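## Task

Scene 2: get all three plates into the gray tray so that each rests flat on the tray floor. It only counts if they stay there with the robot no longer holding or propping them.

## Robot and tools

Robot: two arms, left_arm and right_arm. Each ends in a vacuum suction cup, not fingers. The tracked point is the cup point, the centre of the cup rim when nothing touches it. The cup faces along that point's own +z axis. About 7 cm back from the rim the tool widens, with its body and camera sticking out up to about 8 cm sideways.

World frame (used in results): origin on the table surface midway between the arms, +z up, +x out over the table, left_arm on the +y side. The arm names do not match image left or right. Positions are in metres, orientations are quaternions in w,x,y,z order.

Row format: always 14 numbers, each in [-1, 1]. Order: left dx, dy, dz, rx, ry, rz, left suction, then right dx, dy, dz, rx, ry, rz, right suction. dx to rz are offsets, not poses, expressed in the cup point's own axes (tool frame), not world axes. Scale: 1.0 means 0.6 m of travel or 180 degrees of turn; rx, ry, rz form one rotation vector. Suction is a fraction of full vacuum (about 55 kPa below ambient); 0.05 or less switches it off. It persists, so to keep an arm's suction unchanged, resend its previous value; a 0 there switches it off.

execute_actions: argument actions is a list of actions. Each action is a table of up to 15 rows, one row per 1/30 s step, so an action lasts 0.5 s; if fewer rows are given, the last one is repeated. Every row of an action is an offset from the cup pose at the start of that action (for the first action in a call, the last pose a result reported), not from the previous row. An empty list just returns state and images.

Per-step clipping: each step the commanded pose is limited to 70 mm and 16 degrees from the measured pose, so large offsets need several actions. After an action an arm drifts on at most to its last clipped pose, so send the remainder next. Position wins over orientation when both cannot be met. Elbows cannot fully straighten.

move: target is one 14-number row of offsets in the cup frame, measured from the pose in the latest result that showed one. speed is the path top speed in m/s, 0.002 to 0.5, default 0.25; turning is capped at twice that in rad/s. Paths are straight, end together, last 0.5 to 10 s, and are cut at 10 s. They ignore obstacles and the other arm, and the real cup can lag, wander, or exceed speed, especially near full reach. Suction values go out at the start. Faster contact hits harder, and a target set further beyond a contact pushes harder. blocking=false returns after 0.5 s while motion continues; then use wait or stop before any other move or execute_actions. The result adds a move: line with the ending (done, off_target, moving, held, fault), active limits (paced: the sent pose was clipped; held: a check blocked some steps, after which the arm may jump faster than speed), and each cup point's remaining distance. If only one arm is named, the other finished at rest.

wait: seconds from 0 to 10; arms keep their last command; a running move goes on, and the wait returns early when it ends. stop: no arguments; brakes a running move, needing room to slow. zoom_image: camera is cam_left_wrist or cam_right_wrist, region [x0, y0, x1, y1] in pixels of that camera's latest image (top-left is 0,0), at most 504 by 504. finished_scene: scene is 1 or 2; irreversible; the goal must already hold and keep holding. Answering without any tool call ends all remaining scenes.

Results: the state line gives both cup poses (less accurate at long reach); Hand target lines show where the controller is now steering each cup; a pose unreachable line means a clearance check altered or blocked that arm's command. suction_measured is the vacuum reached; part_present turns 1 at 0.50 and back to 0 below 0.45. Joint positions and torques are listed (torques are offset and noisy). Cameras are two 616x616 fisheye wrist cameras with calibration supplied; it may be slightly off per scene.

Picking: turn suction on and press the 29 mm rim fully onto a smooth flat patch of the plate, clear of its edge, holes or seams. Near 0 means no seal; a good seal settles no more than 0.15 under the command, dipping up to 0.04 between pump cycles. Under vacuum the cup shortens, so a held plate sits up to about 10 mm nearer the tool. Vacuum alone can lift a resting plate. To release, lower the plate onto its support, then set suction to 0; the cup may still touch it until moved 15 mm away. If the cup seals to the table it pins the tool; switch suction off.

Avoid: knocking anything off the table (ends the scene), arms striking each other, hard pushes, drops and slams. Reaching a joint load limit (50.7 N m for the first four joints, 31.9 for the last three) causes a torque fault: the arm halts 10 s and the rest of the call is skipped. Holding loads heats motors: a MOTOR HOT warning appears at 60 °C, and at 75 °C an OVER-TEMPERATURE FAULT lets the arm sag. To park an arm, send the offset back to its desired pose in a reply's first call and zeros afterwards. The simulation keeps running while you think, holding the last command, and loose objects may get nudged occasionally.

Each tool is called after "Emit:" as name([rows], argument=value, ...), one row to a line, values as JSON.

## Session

Emit:
execute_actions(actions=[])

Scene clock: 0.00 s.
left_arm: end_effector_position=(+0.4847, +0.3322, +0.2070) suction_measured=0.01 part_present=0 end_effector_quat_wxyz=(-0.001, -0.285, +0.958, +0.000) | right_arm: end_effector_position=(+0.4078, -0.4269, +0.2076) suction_measured=0.00 part_present=0 end_effector_quat_wxyz=(+0.001, +0.323, +0.947, +0.000)
Joint positions: left_arm=[-0.054  0.433 -0.002  1.656  0.001  1.055 -2.672] | right_arm=[-0.053  0.433 -0.003  1.654  0.002  1.052  2.561]
Joint velocities: left_arm=[-0.001  0.001 -0.     0.     0.001  0.     0.   ] | right_arm=[-0.     0.     0.001  0.002  0.    -0.    -0.001]
Joint torques (N m, as the joint torque sensors report them, + toward a larger angle): no reading
Hand target (left_arm): +0.485, +0.332, +0.207; -0.001, -0.285, +0.958, +0.000
Hand target (right_arm): +0.408, -0.427, +0.208; +0.001, +0.323, +0.947, +0.000
camera_calibration (this result's frames):
cam_left_wrist: T_world_to_cam=[[0.577266, -0.81652, 0.00767985, -0.0120345], [-0.764908, -0.537438, 0.355071, 0.483258], [-0.285795, -0.210845, -0.934808, 0.506024], [0, 0, 0, 1]] pos_world=[0.521214, 0.356587, 0.301537]
cam_right_wrist: T_world_to_cam=[[-0.631362, -0.775344, 0.0149434, -0.0669443], [-0.732545, 0.602613, 0.3166, 0.507388], [-0.254479, 0.188943, -0.948441, 0.483138], [0, 0, 0, 1]] pos_world=[0.452367, -0.448949, 0.298589]

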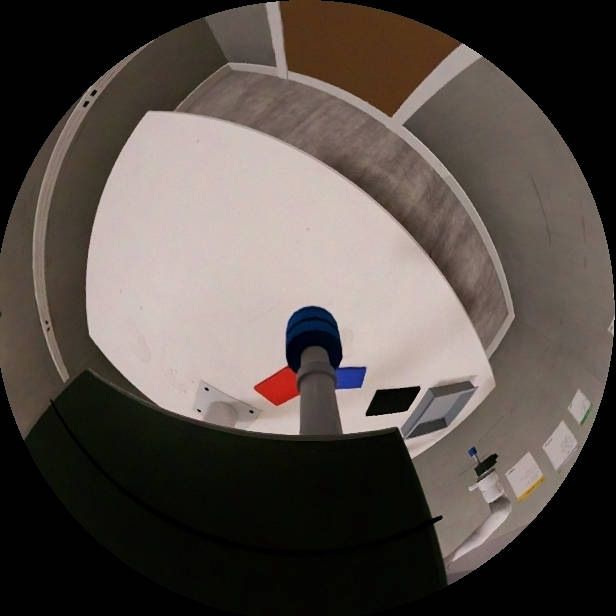

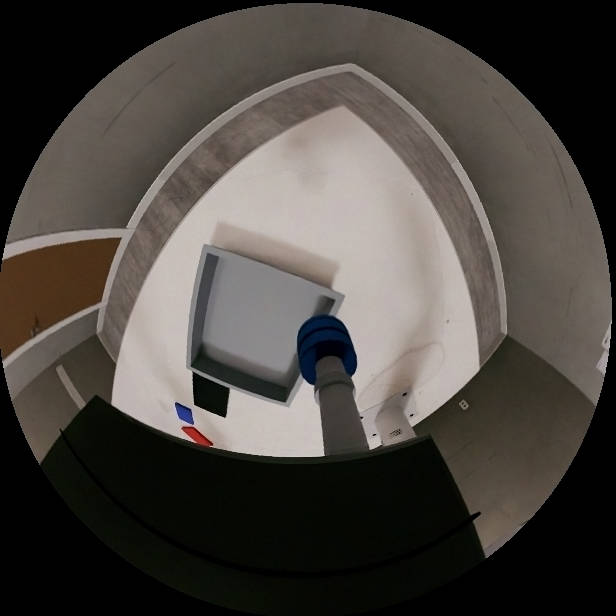

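Emit:
move(target=[0.41,0.06,0.2,0,0,0,0,0.44,0.44,0.18,0,0,0,0], speed=0.35)

Scene clock: 6.13 s.
left_arm: end_effector_position=(+0.2589, +0.2287, +0.0872) suction_measured=0.01 part_present=0 end_effector_quat_wxyz=(-0.001, -0.286, +0.958, +0.001) | right_arm: end_effector_position=(+0.3599, -0.0556, +0.0997) suction_measured=0.00 part_present=0 end_effector_quat_wxyz=(+0.000, +0.323, +0.946, +0.001)
Joint positions: left_arm=[ 0.275  0.307  0.019  2.48  -0.017  0.357 -2.305] | right_arm=[-0.788  0.69  -0.09   1.594  0.075  0.858  1.711]
Joint velocities: left_arm=[ 0.005  0.     0.001  0.    -0.002  0.     0.004] | right_arm=[-0.003  0.003 -0.001  0.002  0.002  0.001  0.002]
Joint torques (N m, as the joint torque sensors report them, + toward a larger angle): left_arm=[ 0.55 -8.27  0.43 -2.55 -0.24  0.3   0.05] | right_arm=[  0.59 -17.68  -0.67  -5.67   0.1   -0.04  -0.14]
Hand target (left_arm): +0.259, +0.229, +0.087; -0.001, -0.285, +0.958, +0.001
Hand target (right_arm): +0.360, -0.056, +0.100; +0.000, +0.323, +0.946, +0.001
Off the commanded pose (left_arm): 0.001 m, 0 deg.
Off the commanded pose (right_arm): 0.001 m, 0 deg.
move: done
camera_calibration (this result's frames):
cam_left_wrist: T_world_to_cam=[[0.578248, -0.815832, 0.00696043, 0.0343719], [-0.764367, -0.538748, 0.354249, 0.297737], [-0.285258, -0.210164, -0.935125, 0.307431], [0, 0, 0, 1]] pos_world=[0.295402, 0.253058, 0.181774]
cam_right_wrist: T_world_to_cam=[[-0.631791, -0.775028, 0.0130974, 0.192675], [-0.732031, 0.602126, 0.31871, 0.282282], [-0.254895, 0.19177, -0.947762, 0.298658], [0, 0, 0, 1]] pos_world=[0.404496, -0.0779142, 0.190567]

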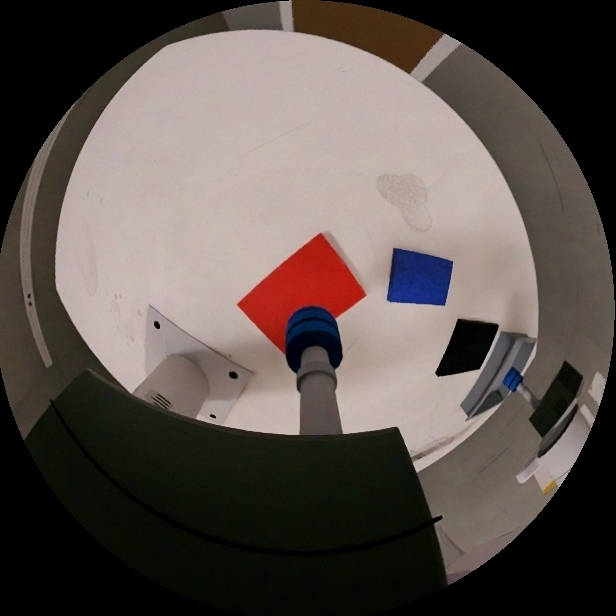

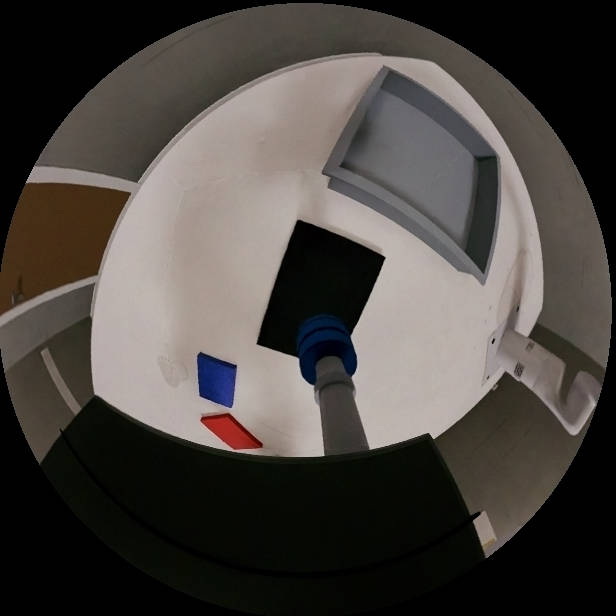

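Emit:
move(target=[0.005,0.008,0.1,0,0,0,1,0,0,0.12,0,0,0,1])

Emit:
move(target=[0,0,0.032,0,0,0,1,0,0,0.032,0,0,0,1], speed=0.03)

Scene clock: 9.73 s.
left_arm: end_effector_position=(+0.2539, +0.2312, +0.0273) suction_measured=0.01 part_present=0 end_effector_quat_wxyz=(-0.001, -0.286, +0.958, +0.001) | right_arm: end_effector_position=(+0.3598, -0.0554, +0.0277) suction_measured=0.00 part_present=0 end_effector_quat_wxyz=(+0.000, +0.323, +0.946, +0.002)
Joint positions: left_arm=[ 0.286  0.542  0.     2.556 -0.025  0.045 -2.304] | right_arm=[-0.794  0.812 -0.081  1.64   0.09   0.69   1.698]
Joint velocities: left_arm=[ 0.001  0.006 -0.     0.001  0.    -0.     0.   ] | right_arm=[ 0.001  0.002  0.    -0.     0.     0.001 -0.   ]
Joint torques (N m, as the joint torque sensors report them, + toward a larger angle): left_arm=[ 0.48 -9.98  0.54 -0.33 -0.3   0.19  0.11] | right_arm=[  0.46 -18.32  -0.4   -5.04   0.05  -0.06  -0.14]
Hand target (left_arm): +0.254, +0.231, +0.027; -0.001, -0.286, +0.958, +0.001
Hand target (right_arm): +0.360, -0.055, +0.028; +0.000, +0.323, +0.946, +0.001
Off the commanded pose (left_arm): 0.000 m, 0 deg.
Off the commanded pose (right_arm): 0.000 m, 0 deg.
move: done
camera_calibration (this result's frames):
cam_left_wrist: T_world_to_cam=[[0.578151, -0.815899, 0.00709789, 0.0397426], [-0.764736, -0.538823, 0.353339, 0.316649], [-0.284464, -0.209711, -0.935469, 0.250269], [0, 0, 0, 1]] pos_world=[0.290368, 0.255528, 0.121952]
cam_right_wrist: T_world_to_cam=[[-0.631827, -0.775003, 0.0128407, 0.193759], [-0.731938, 0.602005, 0.319151, 0.305055], [-0.255073, 0.19225, -0.947617, 0.230455], [0, 0, 0, 1]] pos_world=[0.404486, -0.0777854, 0.118536]

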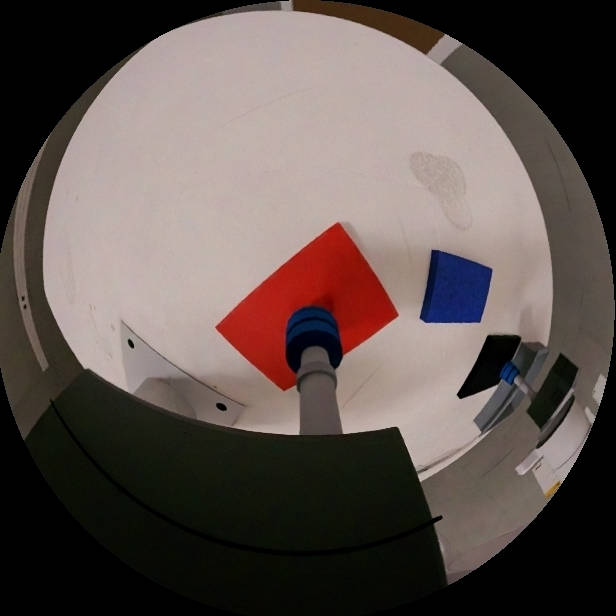

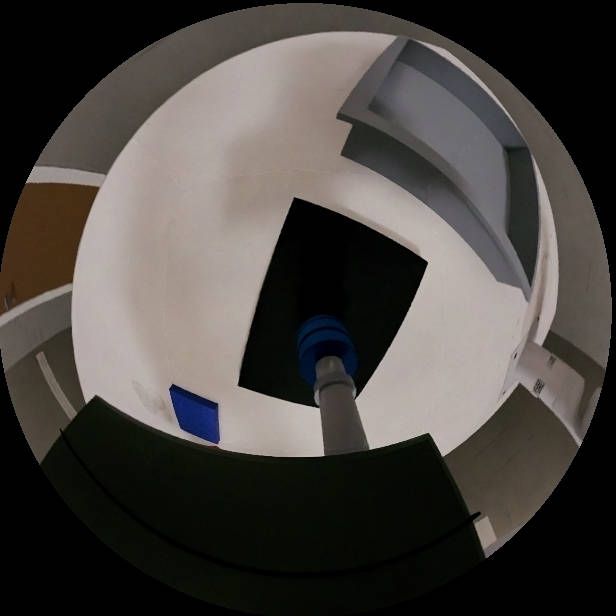

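Scene clock: 10.63 s.
left_arm: end_effector_position=(+0.2541, +0.2312, +0.0082) suction_measured=0.35 part_present=0 end_effector_quat_wxyz=(-0.000, -0.286, +0.958, +0.001) | right_arm: end_effector_position=(+0.3595, -0.0556, +0.0081) suction_measured=0.43 part_present=0 end_effector_quat_wxyz=(-0.000, +0.323, +0.946, +0.001)
Joint positions: left_arm=[ 0.289  0.624 -0.004  2.566 -0.025 -0.047 -2.304] | right_arm=[-0.796  0.849 -0.077  1.645  0.094  0.649  1.695]
Joint velocities: left_arm=[-0.001  0.007  0.001  0.001 -0.002 -0.001  0.   ] | right_arm=[-0.     0.004 -0.    -0.    -0.     0.001  0.   ]
Joint torques (N m, as the joint torque sensors report them, + toward a larger angle): left_arm=[  0.41 -10.49   0.66   0.38  -0.29   0.22   0.13] | right_arm=[  0.52 -19.41  -0.38  -4.89   0.13   0.07  -0.14]
Hand target (left_arm): +0.254, +0.231, +0.008; -0.001, -0.286, +0.958, +0.001
Hand target (right_arm): +0.360, -0.055, +0.008; +0.000, +0.323, +0.946, +0.002
Off the commanded pose (left_arm): 0.000 m, 0 deg.
Off the commanded pose (right_arm): 0.001 m, 0 deg.
move: done
camera_calibration (this result's frames):
cam_left_wrist: T_world_to_cam=[[0.578107, -0.815928, 0.00737862, 0.0398118], [-0.76497, -0.538811, 0.352852, 0.323604], [-0.283926, -0.20963, -0.93565, 0.232315], [0, 0, 0, 1]] pos_world=[0.290492, 0.255545, 0.102888]
cam_right_wrist: T_world_to_cam=[[-0.631843, -0.774974, 0.0137448, 0.193667], [-0.731656, 0.602191, 0.319444, 0.311121], [-0.255838, 0.191782, -0.947505, 0.212107], [0, 0, 0, 1]] pos_world=[0.404266, -0.0779456, 0.0989244]

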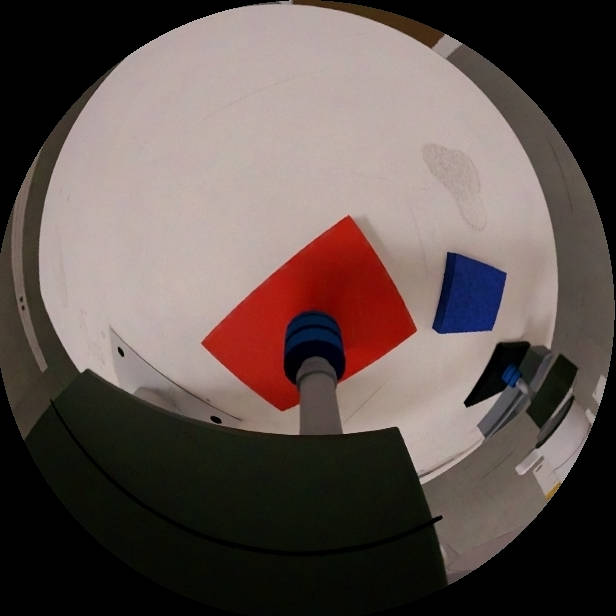

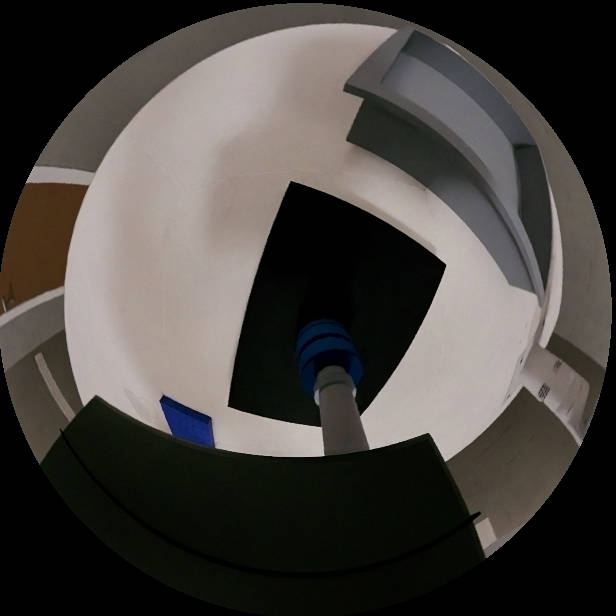

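Emit:
move(target=[0,0,-0.14,0,0,0,1,0,0,-0.13,0,0,0,1], speed=0.12)

Emit:
move(target=[0.077,-0.348,0,0,0,0.255,1,-0.373,-0.213,0,0,0,0,1])

Emit:
move(target=[0,0,0,0,0,0,1,0,0,0.04,0,0,0,1], speed=0.06)

Scene clock: 15.07 s.
left_arm: end_effector_position=(+0.2539, +0.2310, +0.0921) suction_measured=0.98 part_present=1 end_effector_quat_wxyz=(-0.001, -0.286, +0.958, +0.001) | right_arm: end_effector_position=(+0.3596, -0.0558, +0.0861) suction_measured=0.99 part_present=1 end_effector_quat_wxyz=(+0.000, +0.323, +0.946, +0.001)
Joint positions: left_arm=[ 0.268  0.281  0.022  2.49  -0.017  0.372 -2.31 ] | right_arm=[-0.789  0.711 -0.089  1.606  0.078  0.826  1.709]
Joint velocities: left_arm=[-0.001 -0.007  0.001  0.     0.001  0.    -0.001] | right_arm=[-0.    -0.001 -0.     0.001  0.     0.    -0.002]
Joint torques (N m, as the joint torque sensors report them, + toward a larger angle): left_arm=[ 0.57 -8.17  0.47 -2.82 -0.33  0.2   0.14] | right_arm=[  0.34 -18.41  -0.58  -6.12  -0.08   0.03  -0.24]
Hand target (left_arm): +0.254, +0.231, +0.092; -0.001, -0.286, +0.958, +0.000
Hand target (right_arm): +0.360, -0.056, +0.086; +0.000, +0.323, +0.946, +0.001
Off the commanded pose (left_arm): 0.000 m, 0 deg.
Off the commanded pose (right_arm): 0.000 m, 0 deg.
move: done
camera_calibration (this result's frames):
cam_left_wrist: T_world_to_cam=[[0.578232, -0.815839, 0.00741226, 0.0391055], [-0.764552, -0.538666, 0.353976, 0.293462], [-0.284795, -0.210347, -0.935225, 0.311031], [0, 0, 0, 1]] pos_world=[0.290335, 0.255406, 0.186716]
cam_right_wrist: T_world_to_cam=[[-0.631783, -0.77502, 0.0139515, 0.192516], [-0.731794, 0.602288, 0.318948, 0.286444], [-0.255594, 0.191296, -0.947669, 0.286005], [0, 0, 0, 1]] pos_world=[0.404347, -0.0780301, 0.176991]

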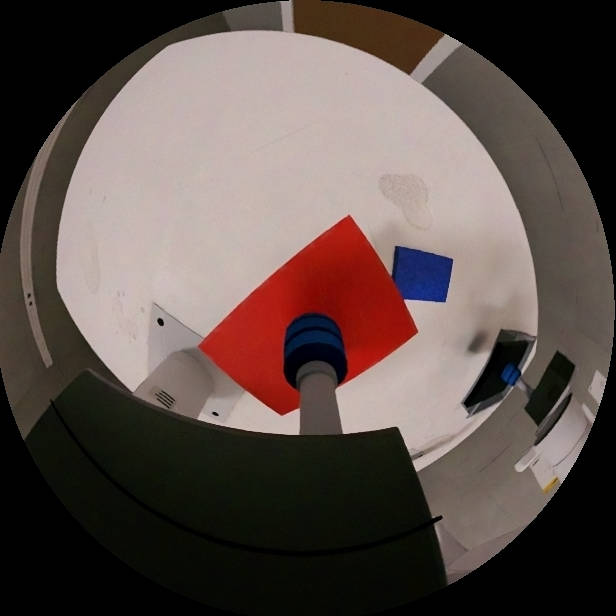

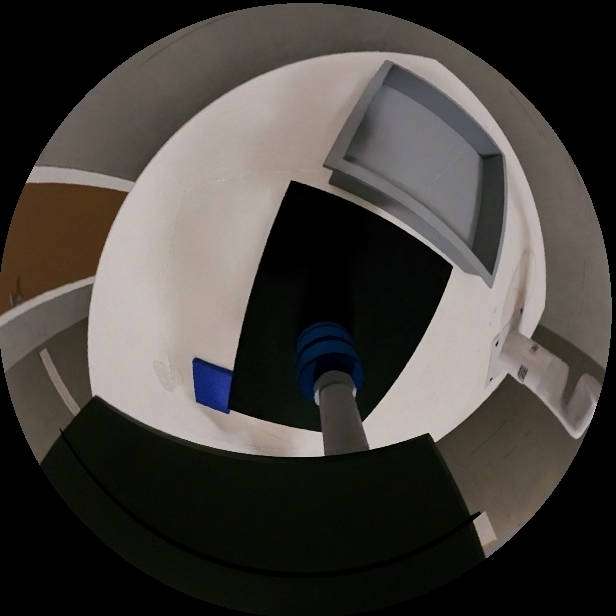

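Scene clock: 17.07 s.
left_arm: end_effector_position=(+0.3296, +0.0313, +0.0923) suction_measured=0.98 part_present=1 end_effector_quat_wxyz=(-0.000, +0.110, +0.994, +0.001) | right_arm: end_effector_position=(+0.4590, -0.2938, +0.0863) suction_measured=0.99 part_present=1 end_effector_quat_wxyz=(+0.001, +0.322, +0.947, +0.001)
Joint positions: left_arm=[ 0.577  0.545  0.24   1.967 -0.206  0.654 -2.468] | right_arm=[-0.264  0.708 -0.102  1.614  0.09   0.822  2.216]
Joint velocities: left_arm=[ 0.003  0.008  0.    -0.002 -0.     0.001  0.   ] | right_arm=[ 0.008  0.002  0.003 -0.002 -0.003  0.001  0.003]
Joint torques (N m, as the joint torque sensors report them, + toward a larger angle): left_arm=[  0.66 -14.38   1.39  -4.82  -0.25   0.36   0.16] | right_arm=[  0.35 -18.66  -0.73  -6.08  -0.12   0.05   0.04]
Hand target (left_arm): +0.329, +0.031, +0.092; -0.001, +0.111, +0.994, +0.001
Hand target (right_arm): +0.459, -0.294, +0.086; +0.001, +0.323, +0.946, +0.001
Off the commanded pose (left_arm): 0.001 m, 0 deg.
Off the commanded pose (right_arm): 0.001 m, 0 deg.
move: done
camera_calibration (this result's frames):
cam_left_wrist: T_world_to_cam=[[-0.183447, -0.983002, 0.00736872, 0.0886314], [-0.919039, 0.174161, 0.353603, 0.272336], [-0.348876, 0.0580952, -0.935367, 0.303486], [0, 0, 0, 1]] pos_world=[0.372426, 0.0220636, 0.186919]
cam_right_wrist: T_world_to_cam=[[-0.631117, -0.775562, 0.0139377, 0.0703197], [-0.732692, 0.601938, 0.31754, 0.502926], [-0.254662, 0.190193, -0.948142, 0.356399], [0, 0, 0, 1]] pos_world=[0.503631, -0.315978, 0.177238]

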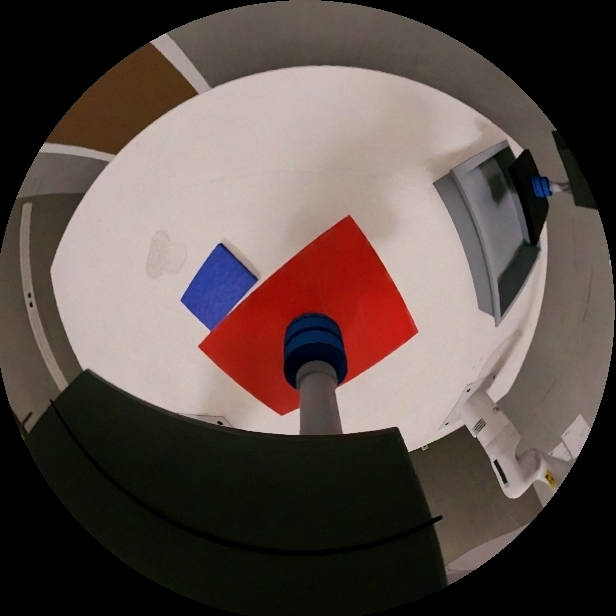

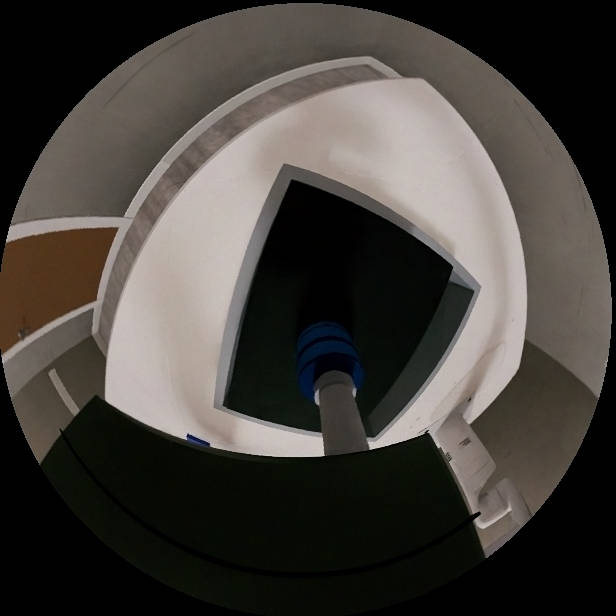

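Scene clock: 17.80 s.
left_arm: end_effector_position=(+0.3296, +0.0313, +0.0923) suction_measured=0.99 part_present=1 end_effector_quat_wxyz=(-0.000, +0.110, +0.994, +0.001) | right_arm: end_effector_position=(+0.4591, -0.2938, +0.0624) suction_measured=0.98 part_present=1 end_effector_quat_wxyz=(+0.001, +0.322, +0.947, +0.001)
Joint positions: left_arm=[ 0.577  0.545  0.24   1.967 -0.206  0.654 -2.468] | right_arm=[-0.267  0.747 -0.098  1.631  0.096  0.765  2.211]
Joint velocities: left_arm=[-0.     0.    -0.    -0.     0.001  0.001  0.   ] | right_arm=[-0.002  0.003 -0.     0.002  0.    -0.001 -0.001]
Joint torques (N m, as the joint torque sensors report them, + toward a larger angle): left_arm=[  0.44 -14.08   1.4   -4.61  -0.33   0.23   0.13] | right_arm=[  0.45 -19.15  -0.64  -5.59   0.04   0.03  -0.12]
Hand target (left_arm): +0.330, +0.031, +0.092; -0.000, +0.110, +0.994, +0.001
Hand target (right_arm): +0.459, -0.294, +0.062; +0.001, +0.322, +0.947, +0.001
Off the commanded pose (left_arm): 0.000 m, 0 deg.
Off the commanded pose (right_arm): 0.000 m, 0 deg.
move: done
camera_calibration (this result's frames):
cam_left_wrist: T_world_to_cam=[[-0.183447, -0.983002, 0.00737345, 0.0886292], [-0.919041, 0.174163, 0.353597, 0.27234], [-0.34887, 0.0580896, -0.935369, 0.303487], [0, 0, 0, 1]] pos_world=[0.372428, 0.0220618, 0.18692]
cam_right_wrist: T_world_to_cam=[[-0.631149, -0.775543, 0.0135837, 0.0707722], [-0.732766, 0.601897, 0.317447, 0.510559], [-0.25437, 0.190403, -0.948179, 0.333718], [0, 0, 0, 1]] pos_world=[0.503676, -0.315958, 0.153388]

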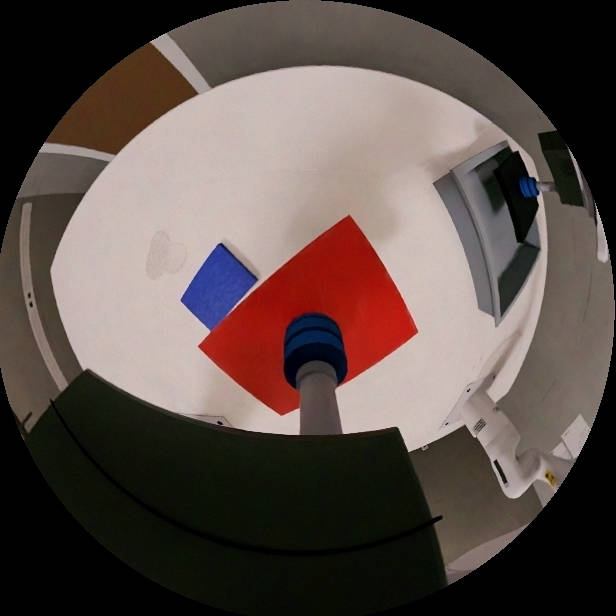

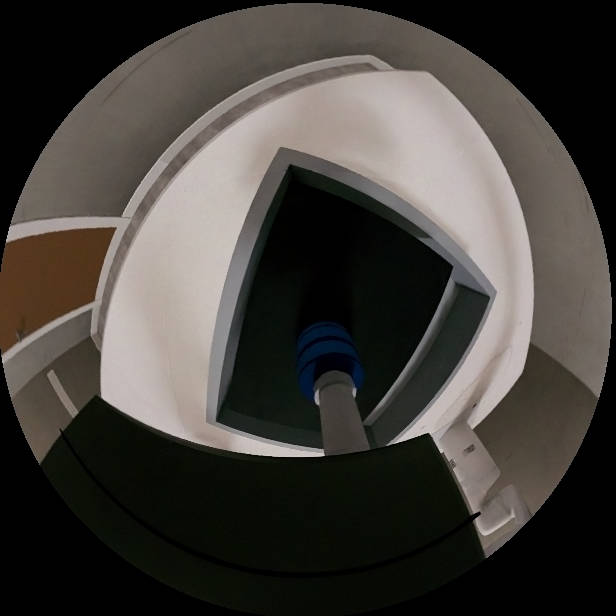

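Emit:
move(target=[0,0,0,0,0,0,1,-0.004,0.003,0.09,0,0,0,1], speed=0.045)

Emit:
execute_actions([
  [[0,0,0,0,0,0,1,0,0,0,0,0,0,0]],
  [[0,0,0,0,0,0,1,0,0,-0.14,0,0,0,0]],
])

Emit:
move(target=[-0.122,-0.498,0.02,0,0,0,1,-0.155,-0.64,-0.1,0,0,0,0], speed=0.28)

Scene clock: 22.20 s.
left_arm: end_effector_position=(+0.3296, +0.0313, +0.0923) suction_measured=0.99 part_present=1 end_effector_quat_wxyz=(-0.000, +0.110, +0.994, +0.001) | right_arm: end_effector_position=(+0.4622, -0.2937, +0.0086) suction_measured=0.99 part_present=1 end_effector_quat_wxyz=(+0.001, +0.323, +0.947, +0.001)
Joint positions: left_arm=[ 0.577  0.545  0.24   1.967 -0.206  0.654 -2.468] | right_arm=[-0.272  0.849 -0.088  1.643  0.108  0.652  2.202]
Joint velocities: left_arm=[-0.     0.001 -0.     0.     0.001 -0.     0.   ] | right_arm=[ 0.     0.004  0.001  0.001  0.    -0.    -0.   ]
Joint torques (N m, as the joint torque sensors report them, + toward a larger angle): left_arm=[  0.61 -14.07   1.42  -4.66  -0.22   0.28   0.12] | right_arm=[  0.35 -19.54  -0.7   -4.69   0.07   0.12  -0.18]
Hand target (left_arm): +0.330, +0.031, +0.092; -0.000, +0.110, +0.994, +0.001
Hand target (right_arm): +0.462, -0.294, +0.008; +0.001, +0.323, +0.947, +0.001
Off the commanded pose (left_arm): 0.000 m, 0 deg.
Off the commanded pose (right_arm): 0.000 m, 0 deg.
move: done
camera_calibration (this result's frames):
cam_left_wrist: T_world_to_cam=[[-0.183447, -0.983002, 0.00737798, 0.0886269], [-0.919043, 0.174165, 0.35359, 0.272343], [-0.348865, 0.0580843, -0.935371, 0.303487], [0, 0, 0, 1]] pos_world=[0.372429, 0.02206, 0.186921]
cam_right_wrist: T_world_to_cam=[[-0.631243, -0.775475, 0.0130727, 0.0735665], [-0.732788, 0.601848, 0.317491, 0.529895], [-0.254074, 0.190834, -0.948171, 0.283397], [0, 0, 0, 1]] pos_world=[0.506743, -0.315949, 0.0995101]

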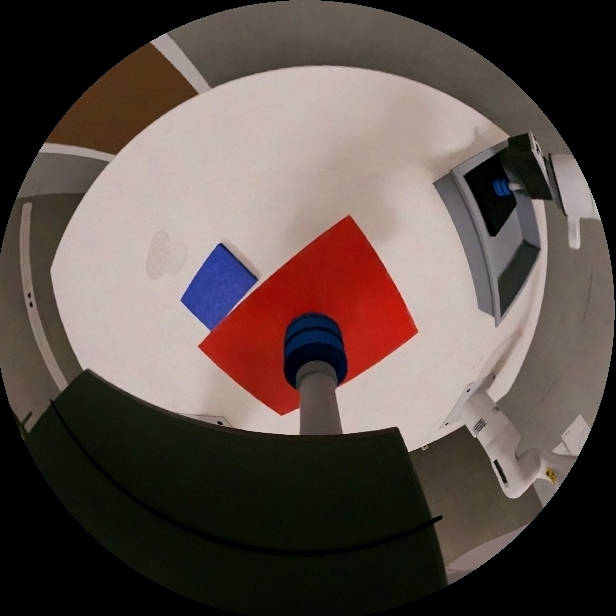

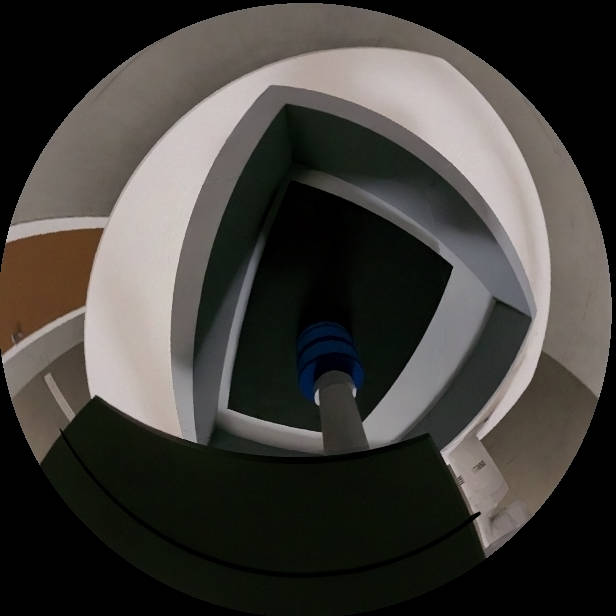

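Scene clock: 23.20 s.
left_arm: end_effector_position=(+0.3296, +0.0313, +0.0923) suction_measured=0.99 part_present=1 end_effector_quat_wxyz=(-0.000, +0.110, +0.994, +0.001) | right_arm: end_effector_position=(+0.4619, -0.2939, +0.0927) suction_measured=0.00 part_present=0 end_effector_quat_wxyz=(+0.001, +0.322, +0.947, +0.001)
Joint positions: left_arm=[ 0.577  0.545  0.24   1.967 -0.206  0.654 -2.468] | right_arm=[-0.265  0.702 -0.099  1.598  0.085  0.844  2.221]
Joint velocities: left_arm=[ 0.    -0.    -0.     0.001 -0.001  0.001 -0.   ] | right_arm=[ 0.003 -0.02  -0.001 -0.003 -0.     0.005 -0.002]
Joint torques (N m, as the joint torque sensors report them, + toward a larger angle): left_arm=[  0.65 -14.15   1.35  -4.71  -0.3    0.17   0.19] | right_arm=[  0.17 -17.67  -0.48  -5.82  -0.06  -0.03  -0.23]
Hand target (left_arm): +0.330, +0.031, +0.092; -0.000, +0.110, +0.994, +0.001
Hand target (right_arm): +0.462, -0.294, +0.094; +0.002, +0.323, +0.947, +0.001
Off the commanded pose (left_arm): 0.000 m, 0 deg.
Off the commanded pose (right_arm): 0.001 m, 0 deg.
camera_calibration (this result's frames):
cam_left_wrist: T_world_to_cam=[[-0.183446, -0.983002, 0.00738715, 0.0886222], [-0.919047, 0.174168, 0.353579, 0.27235], [-0.348855, 0.0580736, -0.935376, 0.303488], [0, 0, 0, 1]] pos_world=[0.372433, 0.0220564, 0.186924]
cam_right_wrist: T_world_to_cam=[[-0.6311, -0.775573, 0.0140927, 0.0720017], [-0.732678, 0.601965, 0.317523, 0.503043], [-0.254746, 0.190063, -0.948146, 0.363259], [0, 0, 0, 1]] pos_world=[0.506548, -0.316014, 0.183681]

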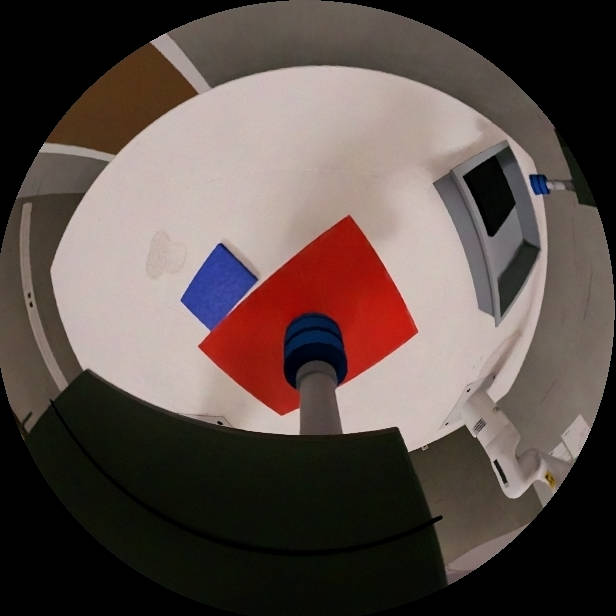

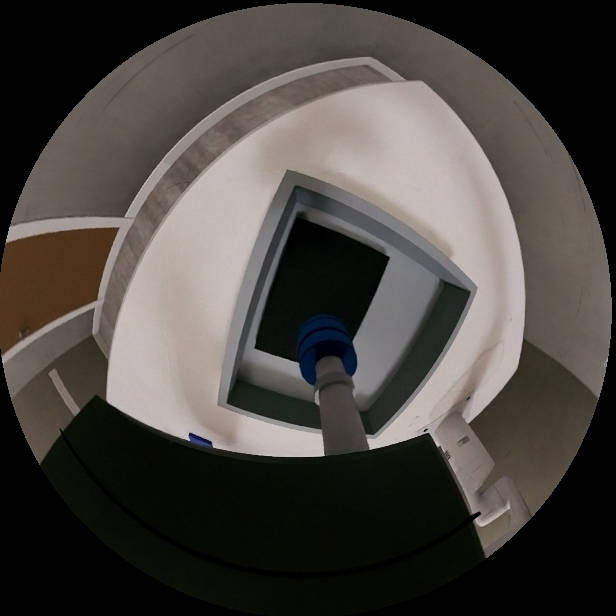

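Scene clock: 25.20 s.
left_arm: end_effector_position=(+0.3351, -0.2763, +0.0810) suction_measured=1.00 part_present=1 end_effector_quat_wxyz=(+0.001, +0.111, +0.994, +0.001) | right_arm: end_effector_position=(+0.3011, -0.6558, +0.1531) suction_measured=0.00 part_present=0 end_effector_quat_wxyz=(+0.001, +0.322, +0.947, -0.001)
Joint positions: left_arm=[ 1.023  1.052  0.245  0.903 -0.229  1.21  -2.188] | right_arm=[ 0.557  0.498 -0.062  1.751  0.039  0.891  3.098]
Joint velocities: left_arm=[ 0.003  0.013 -0.    -0.006  0.     0.003 -0.   ] | right_arm=[ 0.002  0.001  0.002 -0.002 -0.001  0.001  0.001]
Joint torques (N m, as the joint torque sensors report them, + toward a larger angle): left_arm=[  0.34 -23.43   1.97  -7.17  -0.34   0.3    0.08] | right_arm=[  0.26 -15.12  -0.62  -5.94  -0.04   0.08  -0.16]
Hand target (left_arm): +0.335, -0.276, +0.080; +0.000, +0.111, +0.994, +0.001
Hand target (right_arm): +0.301, -0.656, +0.153; +0.001, +0.322, +0.947, -0.001
Off the commanded pose (left_arm): 0.001 m, 0 deg.
Off the commanded pose (right_arm): 0.001 m, 0 deg.
move: done
camera_calibration (this result's frames):
cam_left_wrist: T_world_to_cam=[[-0.184021, -0.982896, 0.0072519, -0.212408], [-0.919649, 0.174775, 0.35171, 0.335517], [-0.346962, 0.0580529, -0.936081, 0.31211], [0, 0, 0, 1]] pos_world=[0.377761, -0.285534, 0.175696]
cam_right_wrist: T_world_to_cam=[[-0.630446, -0.776062, 0.0163026, -0.311856], [-0.733091, 0.60218, 0.31616, 0.58441], [-0.255177, 0.187371, -0.948566, 0.4467], [0, 0, 0, 1]] pos_world=[0.345804, -0.677638, 0.244041]

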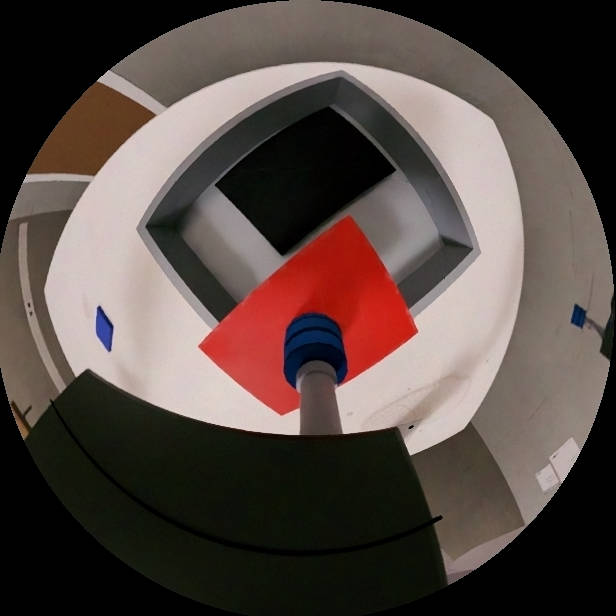

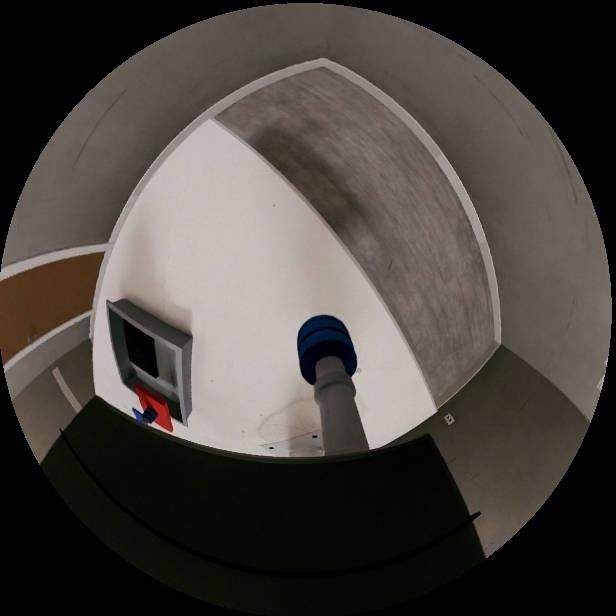

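Emit:
move(target=[-0.014,0,0.032,0,0,0,1,0,0,0,0,0,0,0], speed=0.05)

Emit:
move(target=[0,0,0.04,0,0,0,1,0,0,0,0,0,0,0], speed=0.03)

Scene clock: 28.00 s.
left_arm: end_effector_position=(+0.3433, -0.2782, +0.0620) suction_measured=0.99 part_present=1 end_effector_quat_wxyz=(+0.001, +0.111, +0.994, +0.001) | right_arm: end_effector_position=(+0.3011, -0.6558, +0.1531) suction_measured=0.00 part_present=0 end_effector_quat_wxyz=(+0.001, +0.322, +0.947, -0.001)
Joint positions: left_arm=[ 1.017  1.088  0.242  0.885 -0.233  1.191 -2.198] | right_arm=[ 0.557  0.498 -0.062  1.751  0.039  0.891  3.098]
Joint velocities: left_arm=[-0.     0.002  0.    -0.001  0.     0.    -0.   ] | right_arm=[-0.001  0.     0.001  0.     0.     0.    -0.002]
Joint torques (N m, as the joint torque sensors report them, + toward a larger angle): left_arm=[  0.45 -23.88   1.91  -6.82  -0.32   0.24   0.19] | right_arm=[  0.31 -14.84  -0.46  -5.86  -0.02   0.09  -0.12]
Hand target (left_arm): +0.343, -0.278, +0.062; +0.001, +0.111, +0.994, +0.001
Hand target (right_arm): +0.301, -0.656, +0.153; +0.001, +0.322, +0.947, -0.001
Off the commanded pose (left_arm): 0.000 m, 0 deg.
Off the commanded pose (right_arm): 0.000 m, 0 deg.
move: done
camera_calibration (this result's frames):
cam_left_wrist: T_world_to_cam=[[-0.184106, -0.982879, 0.0073946, -0.212613], [-0.919689, 0.174914, 0.351536, 0.350161], [-0.34681, 0.057919, -0.936145, 0.297191], [0, 0, 0, 1]] pos_world=[0.385964, -0.287434, 0.156692]
cam_right_wrist: T_world_to_cam=[[-0.630449, -0.776059, 0.0163023, -0.311855], [-0.733089, 0.602182, 0.31616, 0.584412], [-0.255176, 0.187372, -0.948566, 0.4467], [0, 0, 0, 1]] pos_world=[0.345804, -0.67764, 0.244041]

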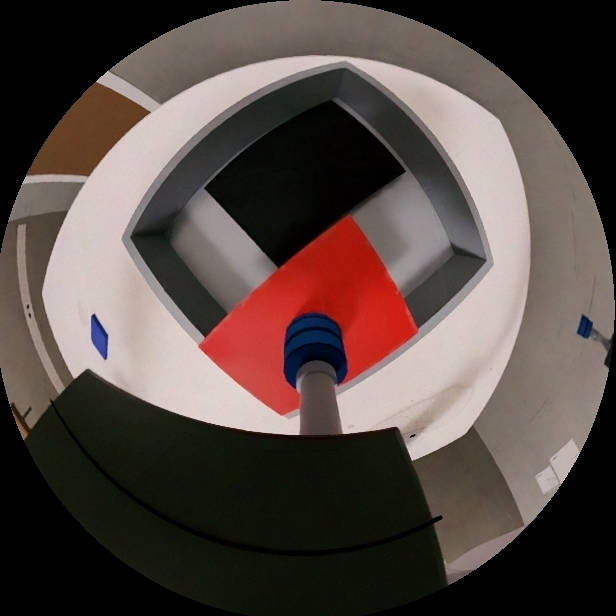

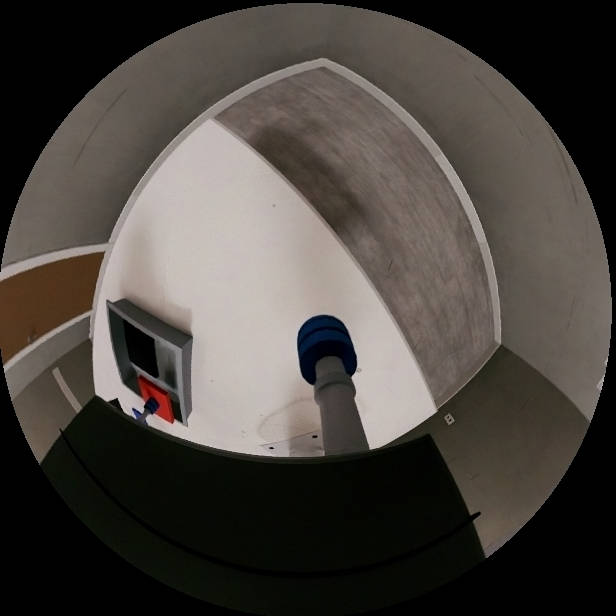

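Scene clock: 29.03 s.
left_arm: end_effector_position=(+0.3434, -0.2783, +0.0380) suction_measured=0.99 part_present=1 end_effector_quat_wxyz=(+0.001, +0.111, +0.994, +0.001) | right_arm: end_effector_position=(+0.3011, -0.6558, +0.1531) suction_measured=0.00 part_present=0 end_effector_quat_wxyz=(+0.001, +0.322, +0.947, -0.001)
Joint positions: left_arm=[ 1.017  1.117  0.237  0.901 -0.237  1.146 -2.195] | right_arm=[ 0.557  0.498 -0.062  1.751  0.039  0.891  3.098]
Joint velocities: left_arm=[ 0.     0.     0.    -0.001 -0.001 -0.001 -0.   ] | right_arm=[-0.    -0.    -0.001 -0.     0.    -0.001  0.   ]
Joint torques (N m, as the joint torque sensors report them, + toward a larger angle): left_arm=[  0.53 -23.83   2.04  -6.97  -0.29   0.21   0.14] | right_arm=[  0.41 -14.86  -0.39  -5.83   0.     0.12  -0.21]
Hand target (left_arm): +0.343, -0.278, +0.038; +0.001, +0.111, +0.994, +0.001
Hand target (right_arm): +0.301, -0.656, +0.153; +0.001, +0.322, +0.947, -0.001
Off the commanded pose (left_arm): 0.000 m, 0 deg.
Off the commanded pose (right_arm): 0.000 m, 0 deg.
move: done
camera_calibration (this result's frames):
cam_left_wrist: T_world_to_cam=[[-0.184123, -0.982875, 0.00741712, -0.212437], [-0.919722, 0.174944, 0.351435, 0.358664], [-0.346714, 0.0578856, -0.936183, 0.274782], [0, 0, 0, 1]] pos_world=[0.386028, -0.287451, 0.132775]
cam_right_wrist: T_world_to_cam=[[-0.630449, -0.776059, 0.0163024, -0.311855], [-0.733089, 0.602183, 0.316159, 0.584413], [-0.255175, 0.187371, -0.948566, 0.4467], [0, 0, 0, 1]] pos_world=[0.345805, -0.67764, 0.244041]

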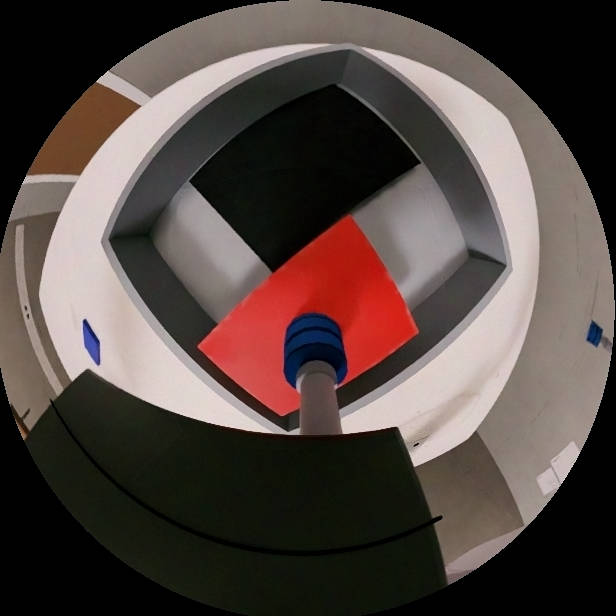

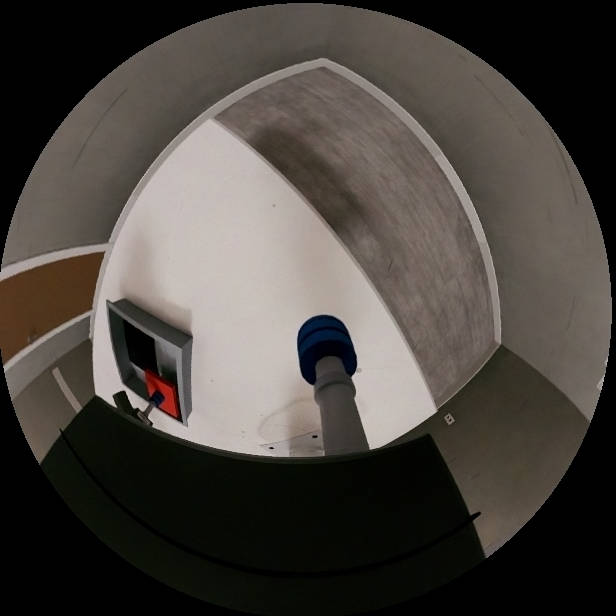

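Emit:
move(target=[0.013,-0.001,0.047,0,0,0,1,0,0,0,0,0,0,0], speed=0.03)

Scene clock: 31.53 s.
left_arm: end_effector_position=(+0.3358, -0.2771, +0.0098) suction_measured=0.98 part_present=1 end_effector_quat_wxyz=(+0.001, +0.111, +0.994, +0.001) | right_arm: end_effector_position=(+0.3011, -0.6558, +0.1531) suction_measured=0.00 part_present=0 end_effector_quat_wxyz=(+0.001, +0.322, +0.947, -0.001)
Joint positions: left_arm=[ 1.025  1.143  0.231  0.941 -0.241  1.081 -2.179] | right_arm=[ 0.557  0.498 -0.062  1.751  0.039  0.891  3.098]
Joint velocities: left_arm=[ 0.001 -0.001 -0.001  0.    -0.002 -0.     0.   ] | right_arm=[-0.001 -0.    -0.001 -0.002  0.    -0.     0.001]
Joint torques (N m, as the joint torque sensors report them, + toward a larger angle): left_arm=[  0.48 -23.87   2.03  -6.72  -0.31   0.19   0.09] | right_arm=[  0.4  -14.9   -0.44  -5.85   0.17   0.04  -0.16]
Hand target (left_arm): +0.336, -0.277, +0.010; +0.001, +0.111, +0.994, +0.001
Hand target (right_arm): +0.301, -0.656, +0.153; +0.001, +0.322, +0.947, -0.001
Off the commanded pose (left_arm): 0.000 m, 0 deg.
Off the commanded pose (right_arm): 0.000 m, 0 deg.
move: done
camera_calibration (this result's frames):
cam_left_wrist: T_world_to_cam=[[-0.184099, -0.98288, 0.00738977, -0.212523], [-0.919761, 0.174918, 0.351346, 0.361364], [-0.346623, 0.0578856, -0.936217, 0.24565], [0, 0, 0, 1]] pos_world=[0.378391, -0.286313, 0.104588]
cam_right_wrist: T_world_to_cam=[[-0.630449, -0.776059, 0.0163024, -0.311855], [-0.73309, 0.602183, 0.316158, 0.584414], [-0.255174, 0.18737, -0.948567, 0.446699], [0, 0, 0, 1]] pos_world=[0.345805, -0.67764, 0.244041]

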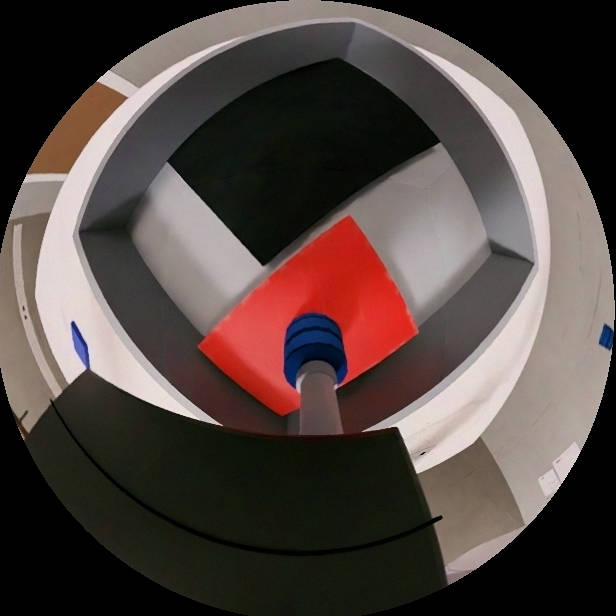

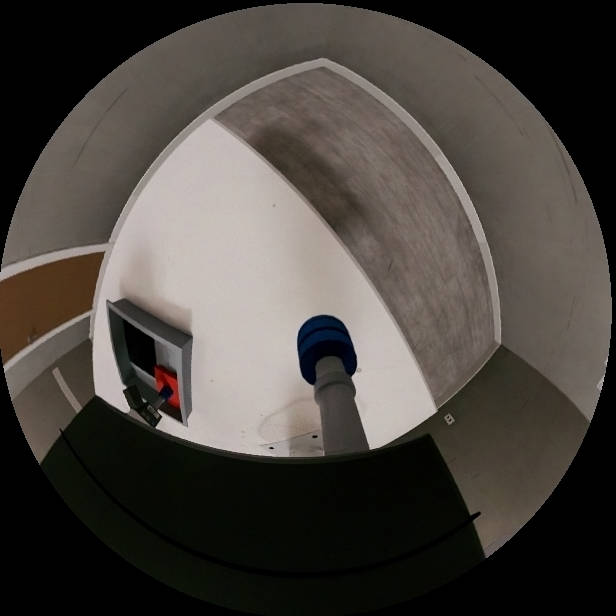

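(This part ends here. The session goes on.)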